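# Set lighting desk channel faders to their taped levels

## Task

Move every channel fader on the lighting desk to the level marked on the tape strip above that fader, and leave the master fader at the level it had at the start. A fader only counts if it stays at its level by itself once the robot lets go.

## Robot and tools

ROBOT. Two xArm6 arms, left_arm and right_arm, each with a parallel gripper. Both report in one shared scene frame. Its origin sits on the table top between the arms, +x points out over the table, +z points up, and left_arm is on the +y side. The names are labels only and do not match image sides. Bases: left_arm at (-0.053, +0.367, 0) m with quat_wxyz (+1.000, 0, 0, -0.017). right_arm at (+0.022, -0.372, 0) m with quat_wxyz (+0.999, 0, 0, -0.036). Joint ranges (rad), base to gripper: waist -6.283..6.283, shoulder -2.059..2.094, elbow -3.927..0.192, forearm roll -6.283..6.283, wrist pitch -1.693..3.142, wrist roll -6.283..6.283. Load limits (N m): waist 43.5, shoulder 43.5, elbow 26.1, forearm roll 26.1, wrist pitch 17.4, wrist roll 17.4.

GRIPPER FRAME. The fingers point along the gripper's +z axis and close along its y axis. The reported end_effector_position is the point between the pads with the fingers closed. The fingertips are about 2 cm further out, and about 10 mm more once the fingers close. Full open is 0.084 m.

execute_actions(actions). actions is a list of actions. Each action is a table of up to 15 rows, and each row is one 1/30 s control step. If there are fewer than 15 rows, the last row is held for the remaining steps. Every row has exactly 14 numbers in [-1, 1], covering both arms even when only one moves: left_arm dx, dy, dz, rx, ry, rz, opening, then right_arm dx, dy, dz, rx, ry, rz, opening. dx..rz are an offset in that gripper's own axes. They are measured from the gripper's measured pose at the start of the action, or from the last reported pose for the first action of a call. Every row is measured from that same start, not from the row before. Scale: 1.0 = 0.6 m or 180 degrees. rx, ry, rz together form one rotation vector. Opening is absolute: +1 fully open, -1 closed. An empty list simply returns the state and images.

move(target, speed, blocking). target is one 14-number row in the same layout and scale. It is an offset in each gripper's axes from the pose shown in the last result that reported one. Both grippers travel in straight lines and finish together, over 0.5 to 10 s, and stop short if more time would be needed. speed is in m/s, 0.002 to 0.5, default 0.25. Turning is capped at twice that value in rad/s. Openings are sent at the start. The paths do not avoid obstacles or the other arm, and a gripper may lag, stray or overshoot the speed, especially near full reach. Faster moves, or targets set deeper past a contact, press harder. blocking=false returns after 0.5 s. Until a result shows the move has ended, use wait(0) to check on it or stop to brake it. Other moves and rows are refused in the meantime. The move: line reports how it ended: done, off_target, moving, held (a check blocked the last step) or fault. If only one arm is named, the other arm finished. limits=paced means the target was clipped. limits=held means some steps were blocked, and the arm may then jump faster. Each gripper's distance from its target is also reported.

wait(seconds), 0 to 10: lets time pass while each arm holds its last command. A running move continues during it. stop: brakes the running move, and needs room to do so. zoom_image(camera, region [x0,y0,x1,y1] pixels, max 504x504): gives a closer view of the latest image. Use it to read the tape labels and the fader positions. read_manual(section): returns licence texts only. finished_scene(scene): ends the scene after the last command has been held. This cannot be undone, and the goal must still hold.

CAMERAS (672x504 each): cam_head_left, cam_head_right, cam_high, cam_low, cam_left_wrist, cam_right_wrist.

CONTROL DETAILS. At each step the commanded pose is clipped to within 70 mm and 16 degrees of the measured pose. Position wins over orientation when both cannot be met. After an action the arm continues only toward its last clipped pose, so a distant target needs further actions. Hand target lines show where each arm is now heading. The printed hand position may be off, more so at long reach. A pose unreachable line means the clearance check altered or blocked that arm's command. To hold an arm still, send its offset back to the wanted pose in the first call of a reply, then zeros after that.

RESULT LINES. left_arm: ... | right_arm: ... gives position (m), quat_wxyz and velocities. grip_measured is the actual finger opening on the command scale. To grip, command an opening below it. Joint torques include offsets and noise.

CAUTIONS. Do not knock or push anything off the table, as that fails the task. Keep the arms from hitting or pressing on each other. Contact torque at a joint's load limit causes a TORQUE FAULT: the arm backs off, freezes for 10 s and skips the rest of the call. Sustained load heats the motors. A MOTOR HOT line appears at 65 °C, and at 80 °C an OVER-TEMPERATURE FAULT brakes the arm. Do not touch the master fader, or return it exactly to its start. Release each fader before finishing, since it must stay at its level without the robot. The simulation keeps running while you reason.

Each tool is called after "Request:" by a JSON object that holds its "fn" and its "kwargs", one argument or row to a line.

## Session

Request:
{"fn": "execute_actions", "kwargs": {
  "actions": []
}}

Scene clock: 0.00 s.
left_arm: end_effector_position=(+0.3483, +0.2464, +0.2674) grip_measured=+1.00 end_effector_quat_wxyz=(+0.472, +0.150, +0.838, -0.229) end_effector_velocity=(+0.000, +0.000, +0.000) end_effector_angular_velocity=(-0.000, -0.000, +0.000) | right_arm: end_effector_position=(+0.3307, -0.6202, +0.4003) grip_measured=+1.00 end_effector_quat_wxyz=(-0.008, +0.884, -0.468, +0.004) end_effector_velocity=(+0.000, -0.000, +0.000) end_effector_angular_velocity=(-0.000, -0.000, -0.000)
Joint positions: left_arm=[-0.243 -0.673 -0.336 -1.779  0.32  -1.463  0.084] | right_arm=[-0.617 -0.252 -1.372  0.018  1.62   0.285  0.084]
Joint velocities: left_arm=[ 0. -0. -0. -0. -0.  0. -0.] | right_arm=[-0.001  0.001 -0.001 -0.     0.    -0.     0.   ]
Joint torques (N m, as the arm reports them, + toward a larger angle): no reading
Hand target (left_arm): +0.348, +0.246, +0.267; +0.472, +0.150, +0.838, -0.229
Hand target (right_arm): +0.331, -0.620, +0.400; -0.008, +0.884, -0.468, +0.004

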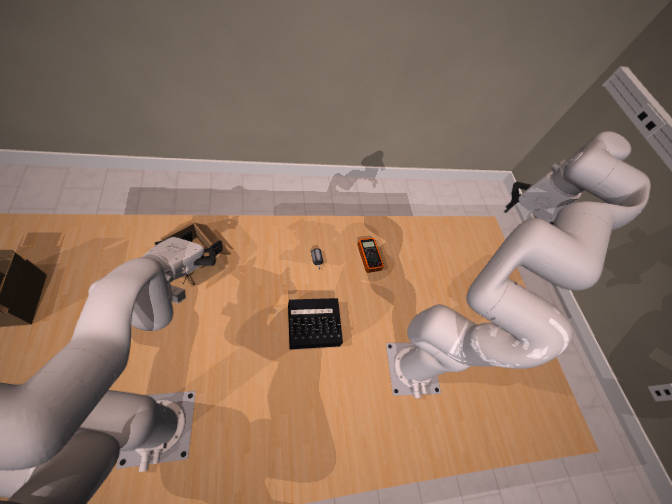

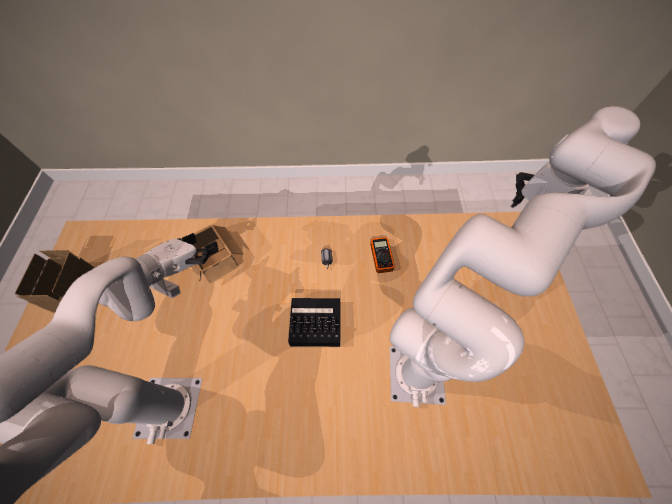

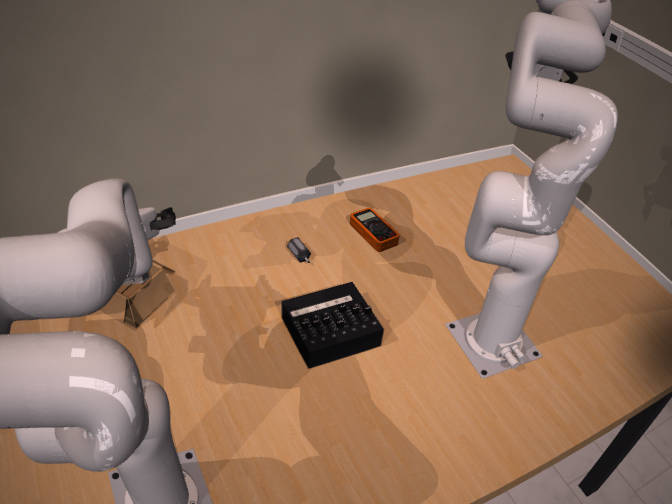

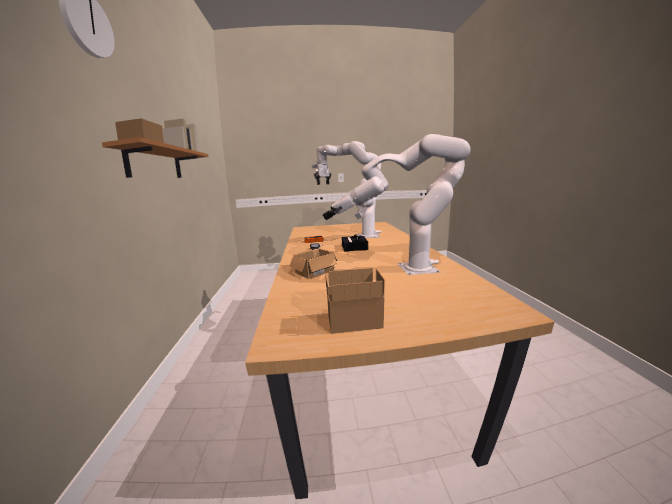

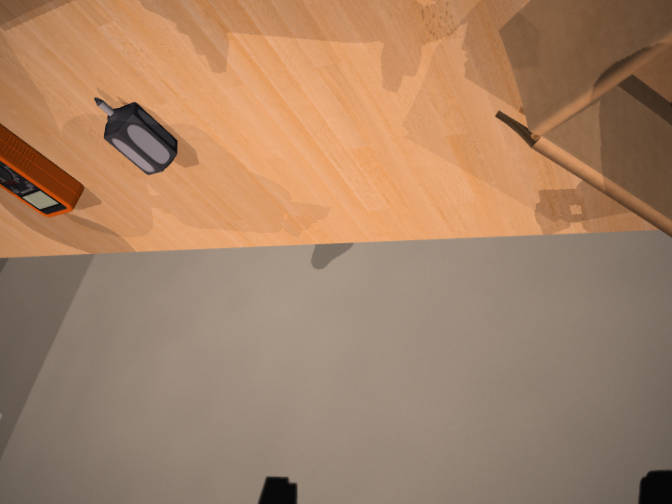

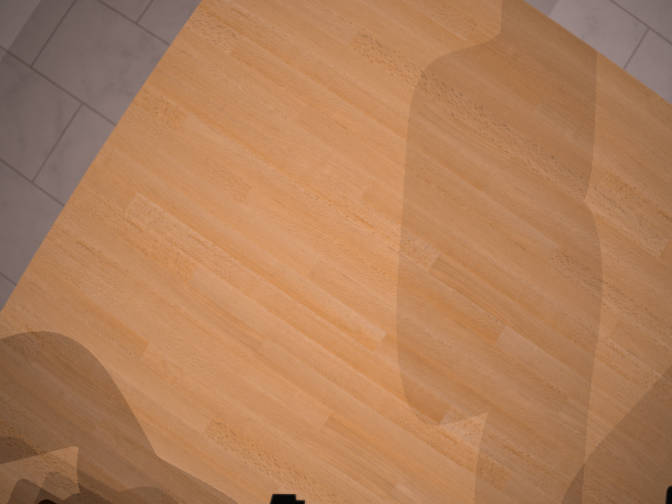

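Request:
{"fn": "move", "kwargs": {
  "target": [0,0,0,0,0,0,1,-0.9425,-0.155,0.35,0,0,-0.31,-1],
  "speed": 0.25
}}

Scene clock: 7.53 s.
left_arm: end_effector_position=(+0.3483, +0.2464, +0.2674) grip_measured=+1.00 end_effector_quat_wxyz=(+0.472, +0.150, +0.838, -0.229) end_effector_velocity=(-0.000, +0.000, -0.000) end_effector_angular_velocity=(-0.000, +0.000, +0.000) | right_arm: end_effector_position=(+0.0914, -0.0968, +0.1953) grip_measured=-1.00 end_effector_quat_wxyz=(-0.010, +1.000, +0.000, +0.005) end_effector_velocity=(-0.000, +0.002, -0.000) end_effector_angular_velocity=(-0.003, -0.001, +0.003)
Joint positions: left_arm=[-0.243 -0.673 -0.336 -1.779  0.32  -1.463  0.084] | right_arm=[ 1.401 -0.694 -0.439 -0.006  1.111  1.332  0.   ]
Joint velocities: left_arm=[ 0.     0.     0.    -0.001  0.     0.001 -0.   ] | right_arm=[ 0.004  0.013 -0.007 -0.002 -0.003  0.001  0.   ]
Joint torques (N m, as the arm reports them, + toward a larger angle): left_arm=[ -0.19  -3.4  -19.48   1.05  -0.74   0.24] | right_arm=[ -1.29  -8.07 -14.44  -0.73  -1.97  -0.77]
Hand target (left_arm): +0.348, +0.246, +0.267; +0.472, +0.150, +0.838, -0.229
Hand target (right_arm): +0.091, -0.097, +0.195; -0.010, +1.000, +0.000, +0.005
Off the commanded pose (left_arm): 0.000 m, 0 deg.
Off the commanded pose (right_arm): 0.003 m, 1 deg.
move: done

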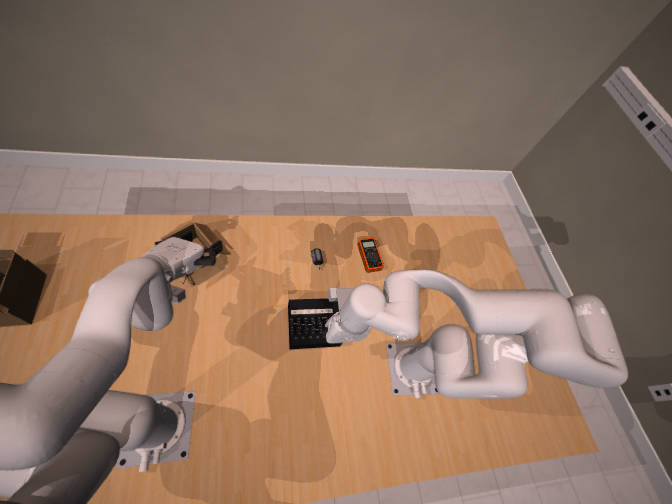

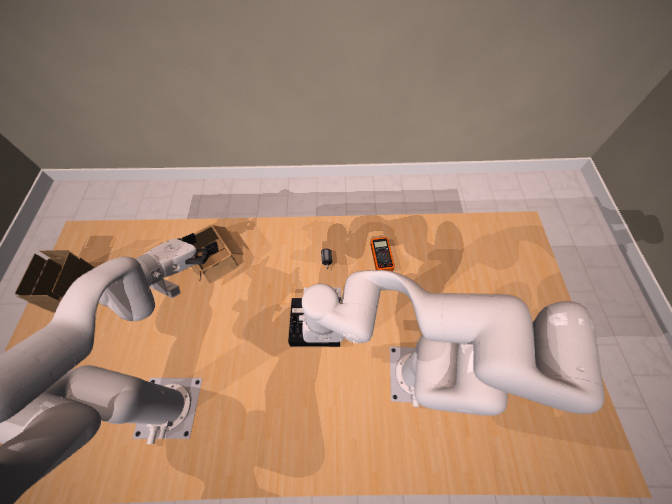

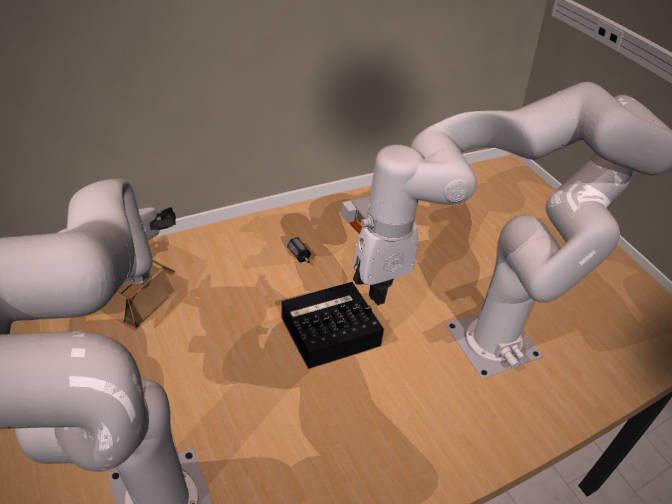

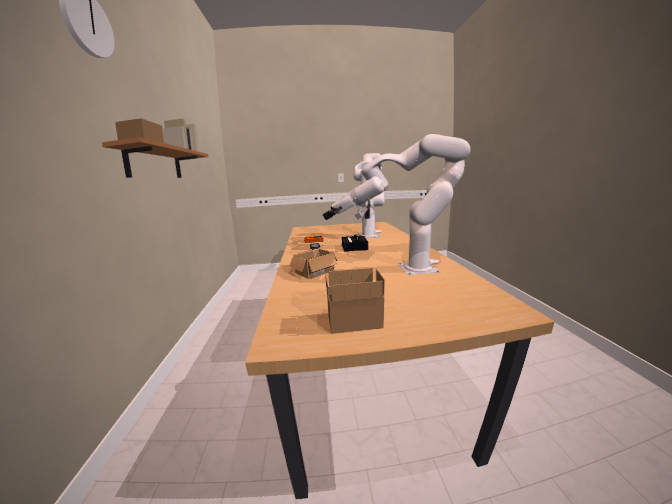

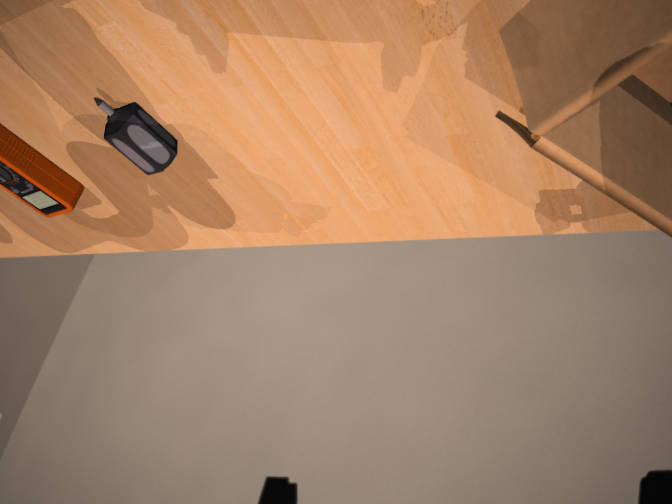

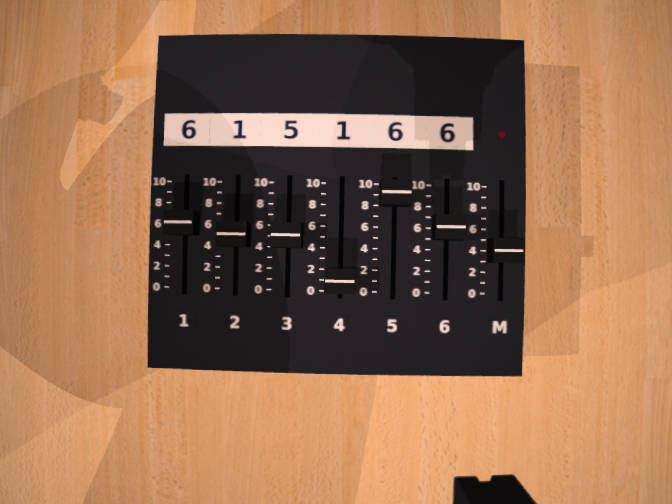

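Request:
{"fn": "move", "kwargs": {
  "target": [0,0,0,0,0,0,1,0.03,-0.017,0.147,-0.0064,-0.0032,0.006,-1],
  "speed": 0.15
}}

Scene clock: 14.70 s.
left_arm: end_effector_position=(+0.3483, +0.2464, +0.2674) grip_measured=+1.00 end_effector_quat_wxyz=(+0.472, +0.150, +0.838, -0.229) end_effector_velocity=(-0.000, +0.000, -0.000) end_effector_angular_velocity=(+0.002, -0.001, -0.001) | right_arm: end_effector_position=(+0.1105, -0.0847, +0.1076) grip_measured=-1.00 end_effector_quat_wxyz=(-0.000, +1.000, -0.009, +0.000) end_effector_velocity=(-0.000, +0.000, -0.002) end_effector_angular_velocity=(-0.003, +0.002, +0.000)
Joint positions: left_arm=[-0.243 -0.673 -0.336 -1.779  0.32  -1.463  0.084] | right_arm=[ 1.346 -0.438 -0.345 -0.001  0.781  1.293  0.   ]
Joint velocities: left_arm=[ 0.    -0.     0.     0.002  0.     0.001 -0.   ] | right_arm=[ 0.     0.009  0.     0.001 -0.007 -0.001  0.   ]
Joint torques (N m, as the arm reports them, + toward a larger angle): left_arm=[ -0.65  -3.44 -19.38   0.87  -1.14   0.06] | right_arm=[ -1.08 -11.82 -13.    -0.7   -1.8   -0.68]
Hand target (left_arm): +0.348, +0.246, +0.267; +0.472, +0.150, +0.838, -0.229
Hand target (right_arm): +0.110, -0.085, +0.107; -0.000, +1.000, -0.009, +0.000
Off the commanded pose (left_arm): 0.000 m, 0 deg.
Off the commanded pose (right_arm): 0.000 m, 0 deg.
move: done

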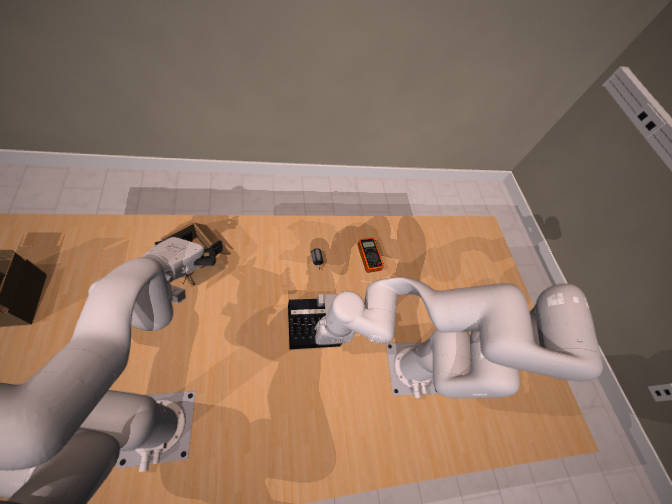

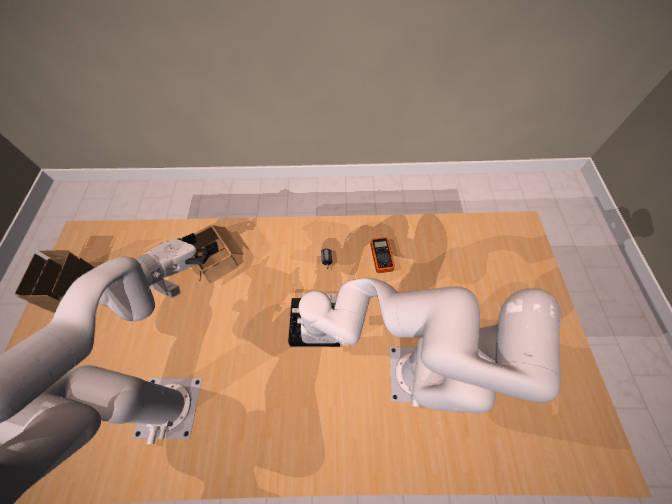

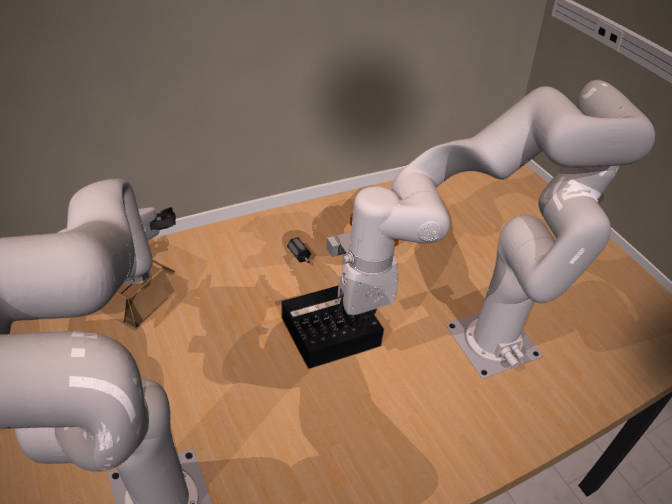

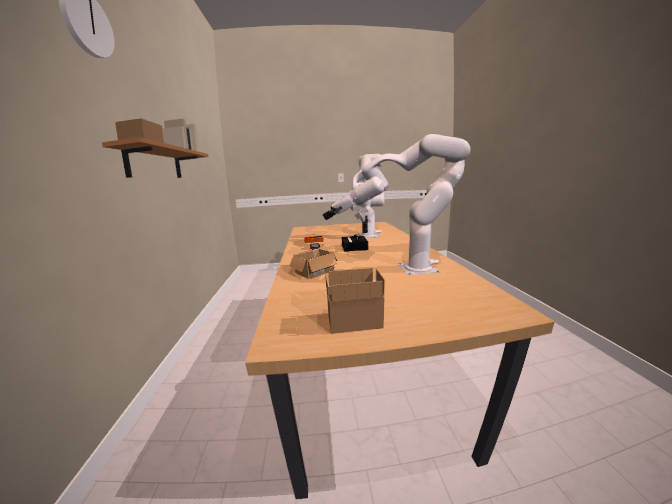

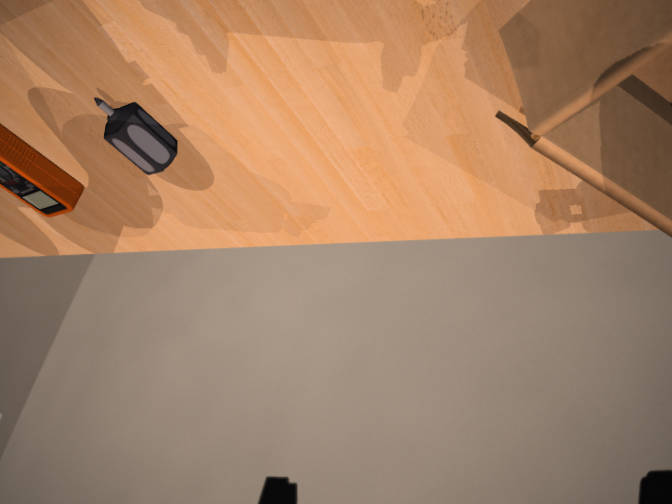

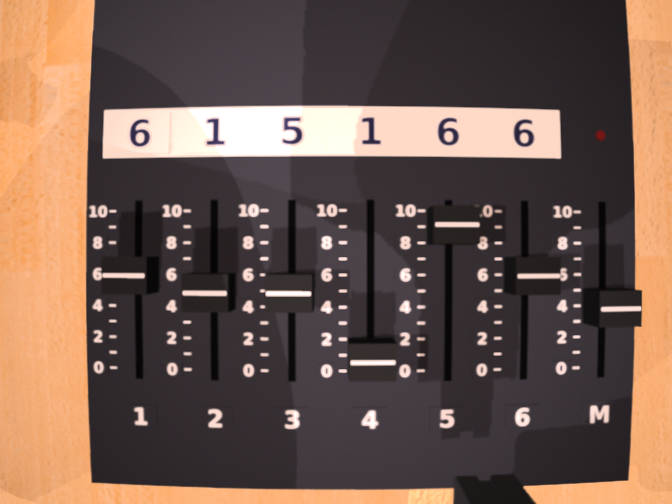

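Request:
{"fn": "move", "kwargs": {
  "target": [0,0,0,0,0,0,1,0.168,-0.0043,0,0,0,0,-1],
  "speed": 0.12
}}

Request:
{"fn": "move", "kwargs": {
  "target": [0,0,0,0,0,0,1,0,0,0.042,0,0,0,-1],
  "speed": 0.05
}}

Request:
{"fn": "move", "kwargs": {
  "target": [0,0,0,0,0,0,1,-0.027,0,0,0,0,0,-1],
  "speed": 0.02
}}

Scene clock: 22.43 s.
left_arm: end_effector_position=(+0.3483, +0.2464, +0.2674) grip_measured=+1.00 end_effector_quat_wxyz=(+0.472, +0.150, +0.838, -0.229) end_effector_velocity=(+0.000, +0.000, +0.000) end_effector_angular_velocity=(+0.000, -0.001, -0.000) | right_arm: end_effector_position=(+0.2114, -0.0842, +0.1077) grip_measured=-1.00 end_effector_quat_wxyz=(-0.000, +1.000, -0.009, +0.001) end_effector_velocity=(+0.002, +0.001, +0.001) end_effector_angular_velocity=(+0.003, +0.000, -0.000)
Joint positions: left_arm=[-0.243 -0.673 -0.336 -1.779  0.32  -1.463  0.084] | right_arm=[ 1.063 -0.266 -0.489 -0.003  0.753  1.012  0.   ]
Joint velocities: left_arm=[ 0.    -0.    -0.    -0.     0.     0.001 -0.   ] | right_arm=[-0.004  0.006 -0.007  0.003 -0.001 -0.006  0.   ]
Joint torques (N m, as the arm reports them, + toward a larger angle): left_arm=[ -0.95  -3.06 -19.54   1.09  -0.96   0.29] | right_arm=[ -1.08 -15.87 -12.79  -0.56  -1.92  -0.71]
Hand target (left_arm): +0.348, +0.246, +0.267; +0.472, +0.150, +0.838, -0.229
Hand target (right_arm): +0.212, -0.084, +0.108; -0.000, +1.000, -0.009, +0.001
Off the commanded pose (left_arm): 0.000 m, 0 deg.
Off the commanded pose (right_arm): 0.000 m, 0 deg.
move: done

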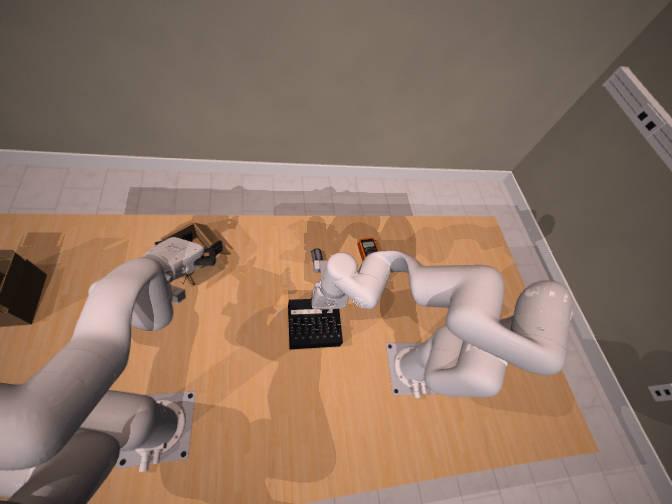

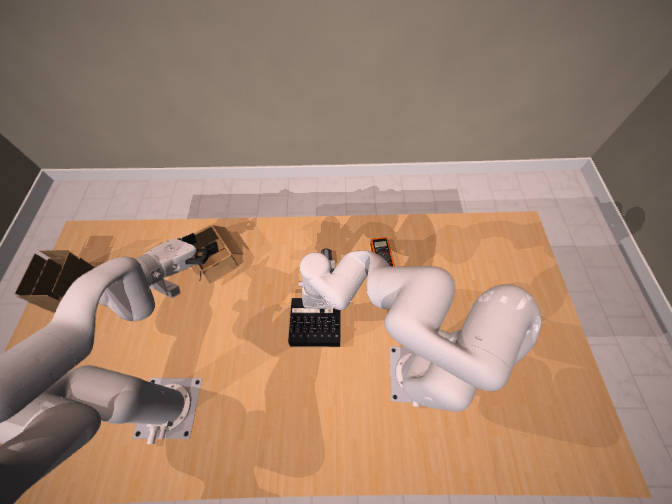

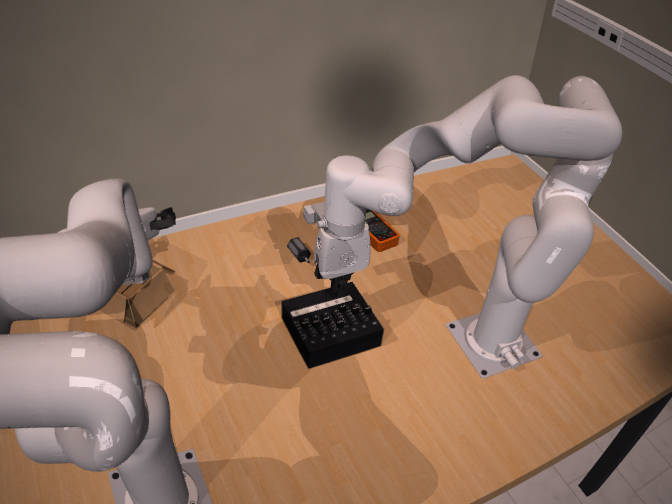

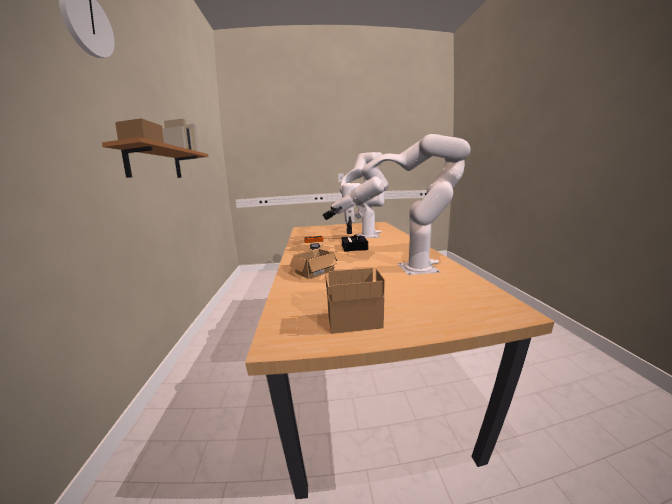

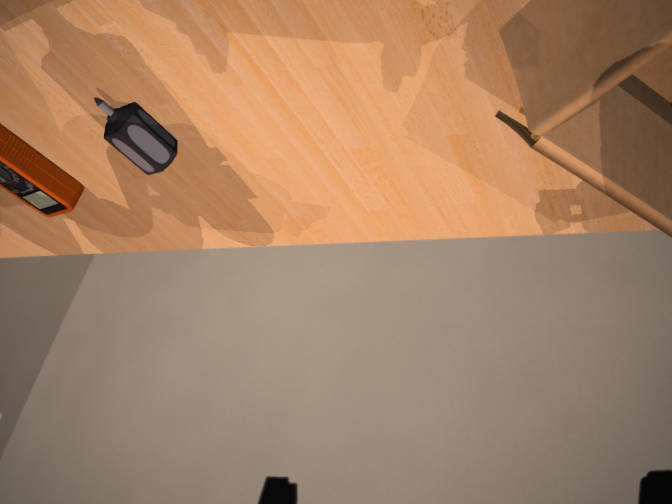

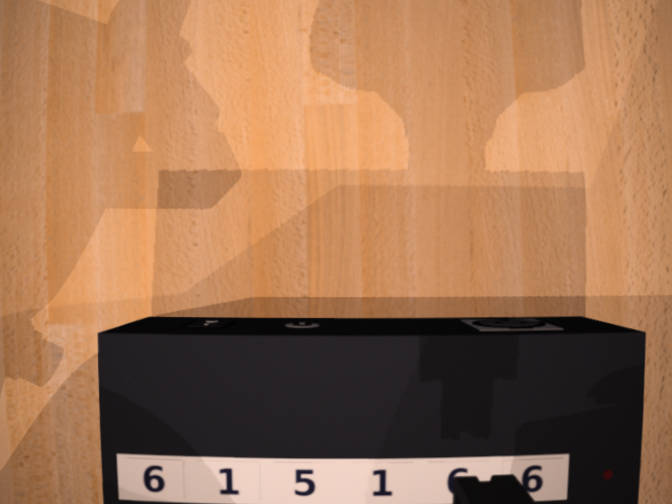

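Scene clock: 23.33 s.
left_arm: end_effector_position=(+0.3483, +0.2464, +0.2674) grip_measured=+1.00 end_effector_quat_wxyz=(+0.472, +0.150, +0.838, -0.229) end_effector_velocity=(-0.000, -0.000, -0.000) end_effector_angular_velocity=(+0.000, +0.000, -0.000) | right_arm: end_effector_position=(+0.2116, -0.0841, +0.0828) grip_measured=-1.00 end_effector_quat_wxyz=(-0.000, +1.000, -0.009, +0.001) end_effector_velocity=(+0.001, +0.001, -0.001) end_effector_angular_velocity=(+0.003, -0.001, -0.002)
Joint positions: left_arm=[-0.243 -0.673 -0.336 -1.779  0.32  -1.463  0.084] | right_arm=[ 1.063 -0.199 -0.464 -0.003  0.661  1.012  0.   ]
Joint velocities: left_arm=[ 0.  0.  0.  0.  0. -0. -0.] | right_arm=[ 0.     0.005 -0.001  0.001 -0.007  0.001  0.   ]
Joint torques (N m, as the arm reports them, + toward a larger angle): left_arm=[ -0.47  -3.18 -19.68   0.94  -0.65   0.15] | right_arm=[ -1.24 -16.61 -12.09  -0.63  -1.84  -0.81]
Hand target (left_arm): +0.348, +0.246, +0.267; +0.472, +0.150, +0.838, -0.229
Hand target (right_arm): +0.212, -0.084, +0.082; -0.000, +1.000, -0.009, +0.001
Off the commanded pose (left_arm): 0.000 m, 0 deg.
Off the commanded pose (right_arm): 0.000 m, 0 deg.
move: done

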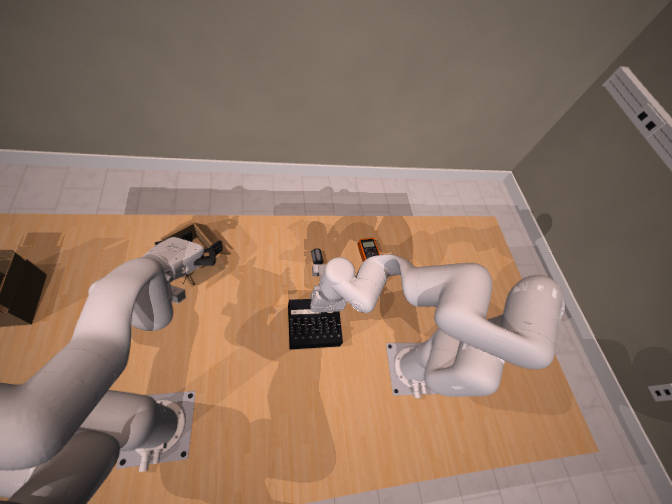

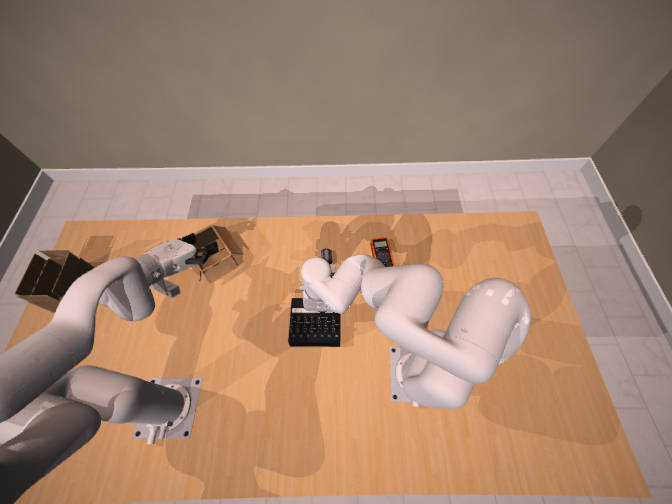

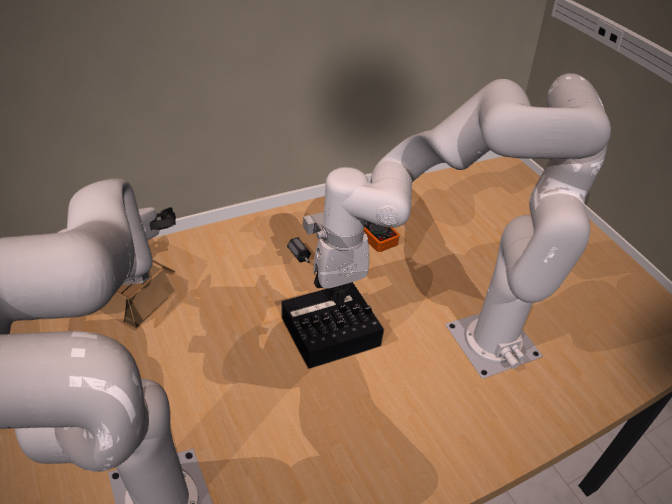

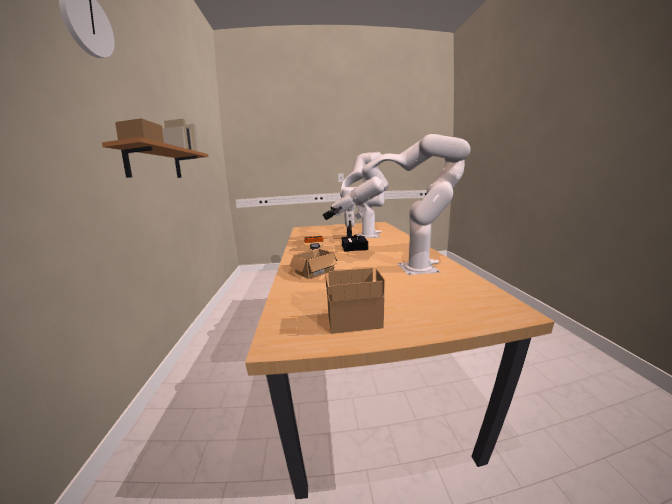

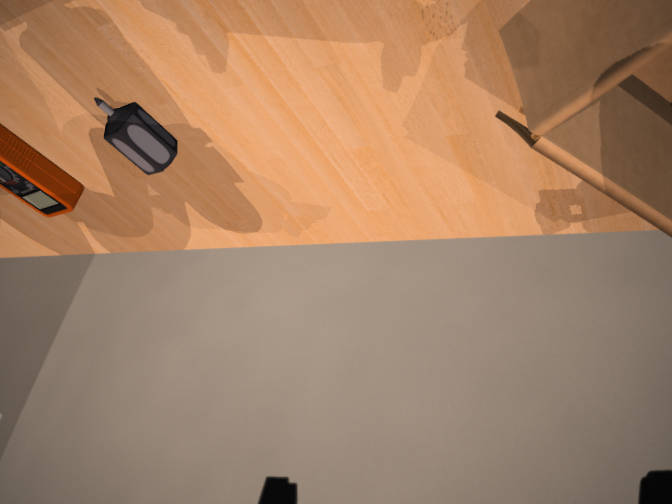

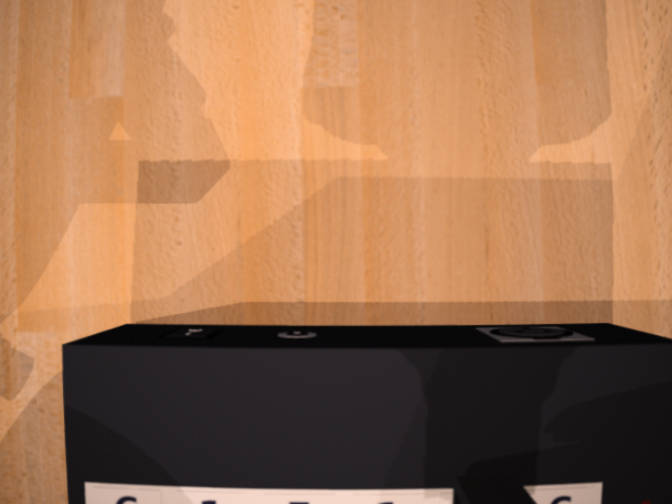

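Scene clock: 24.43 s.
left_arm: end_effector_position=(+0.3483, +0.2464, +0.2674) grip_measured=+1.00 end_effector_quat_wxyz=(+0.472, +0.150, +0.838, -0.229) end_effector_velocity=(-0.000, -0.000, +0.000) end_effector_angular_velocity=(+0.000, +0.000, -0.000) | right_arm: end_effector_position=(+0.1955, -0.0837, +0.0828) grip_measured=-1.00 end_effector_quat_wxyz=(-0.000, +1.000, -0.009, +0.001) end_effector_velocity=(-0.003, -0.001, -0.001) end_effector_angular_velocity=(-0.004, +0.002, -0.001)
Joint positions: left_arm=[-0.243 -0.673 -0.336 -1.779  0.32  -1.463  0.084] | right_arm=[ 1.103 -0.228 -0.436 -0.003  0.662  1.052  0.   ]
Joint velocities: left_arm=[-0.    -0.     0.     0.001 -0.    -0.001 -0.   ] | right_arm=[ 0.005 -0.002  0.006 -0.001  0.001  0.007  0.   ]
Joint torques (N m, as the arm reports them, + toward a larger angle): left_arm=[ -0.97  -3.61 -19.01   0.89  -0.78   0.41] | right_arm=[ -0.87 -15.66 -11.57  -0.45  -1.38  -0.77]
Hand target (left_arm): +0.348, +0.246, +0.267; +0.472, +0.150, +0.838, -0.229
Hand target (right_arm): +0.195, -0.084, +0.083; -0.000, +1.000, -0.009, +0.001
Off the commanded pose (left_arm): 0.000 m, 0 deg.
Off the commanded pose (right_arm): 0.000 m, 0 deg.
move: done

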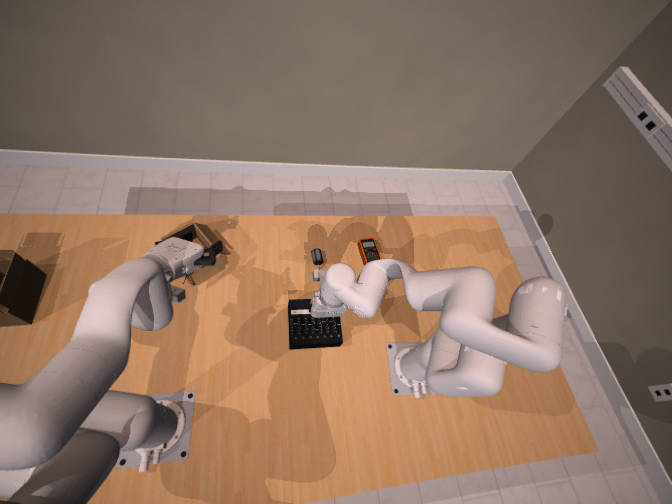

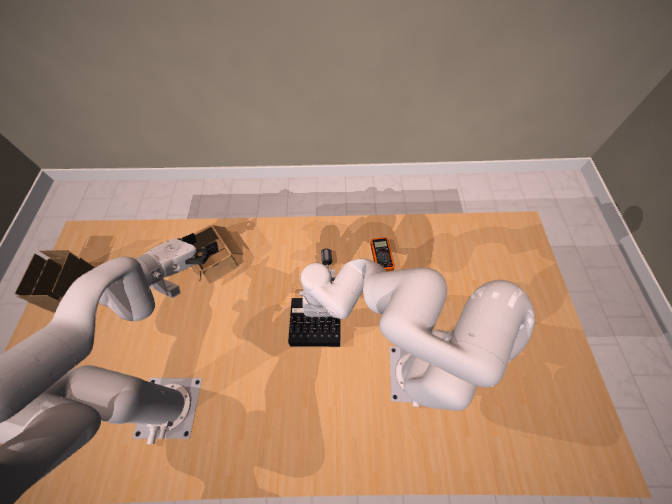

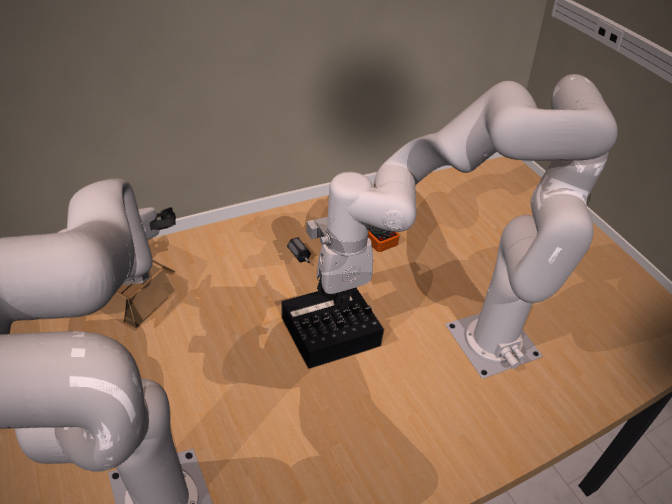

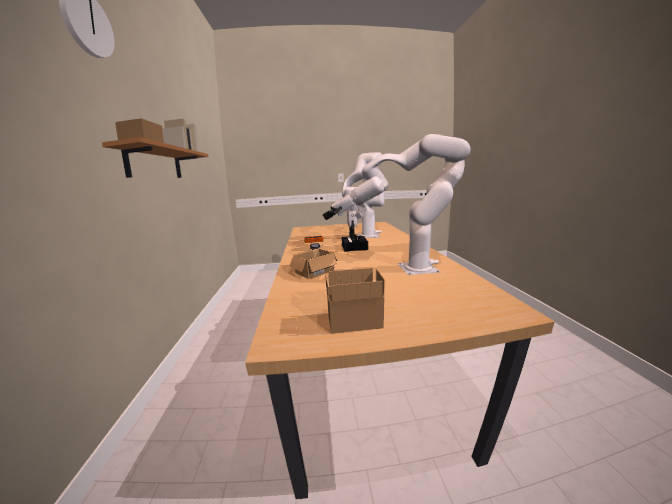

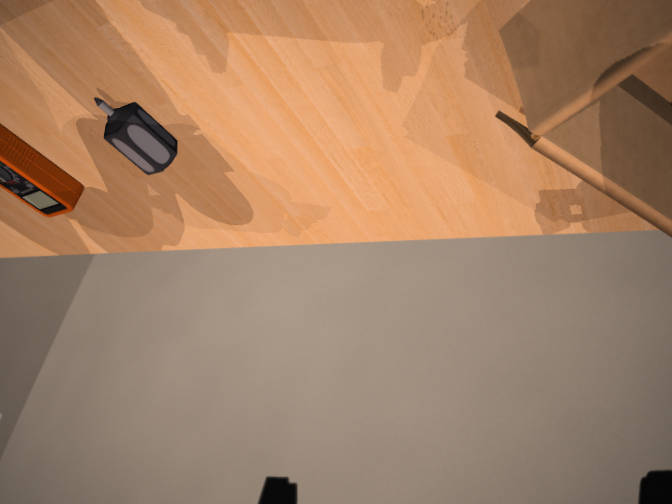

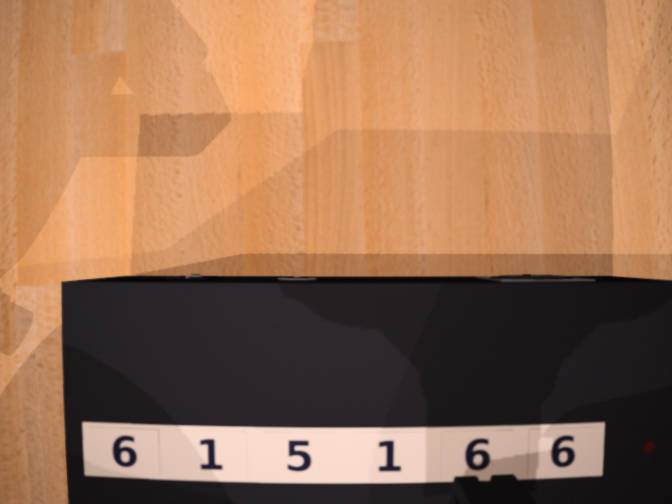

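Request:
{"fn": "zoom_image", "kwargs": {
  "camera": "cam_head_right",
  "region": [280, 290, 350, 350]
}}

Region (280, 290, 350, 350) of cam_head_right's 672x504 image, scaled by 7.200, with more detail than that image has; it fills the top 432 rows of this view, and the rest is white.

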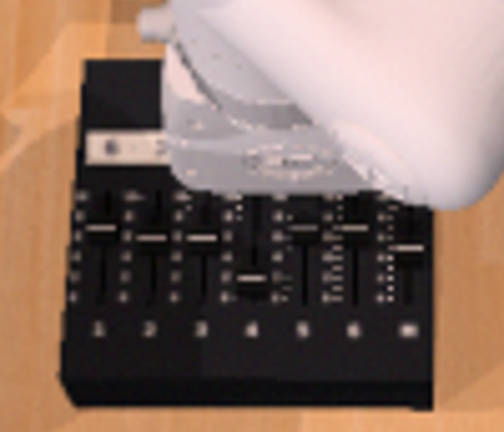

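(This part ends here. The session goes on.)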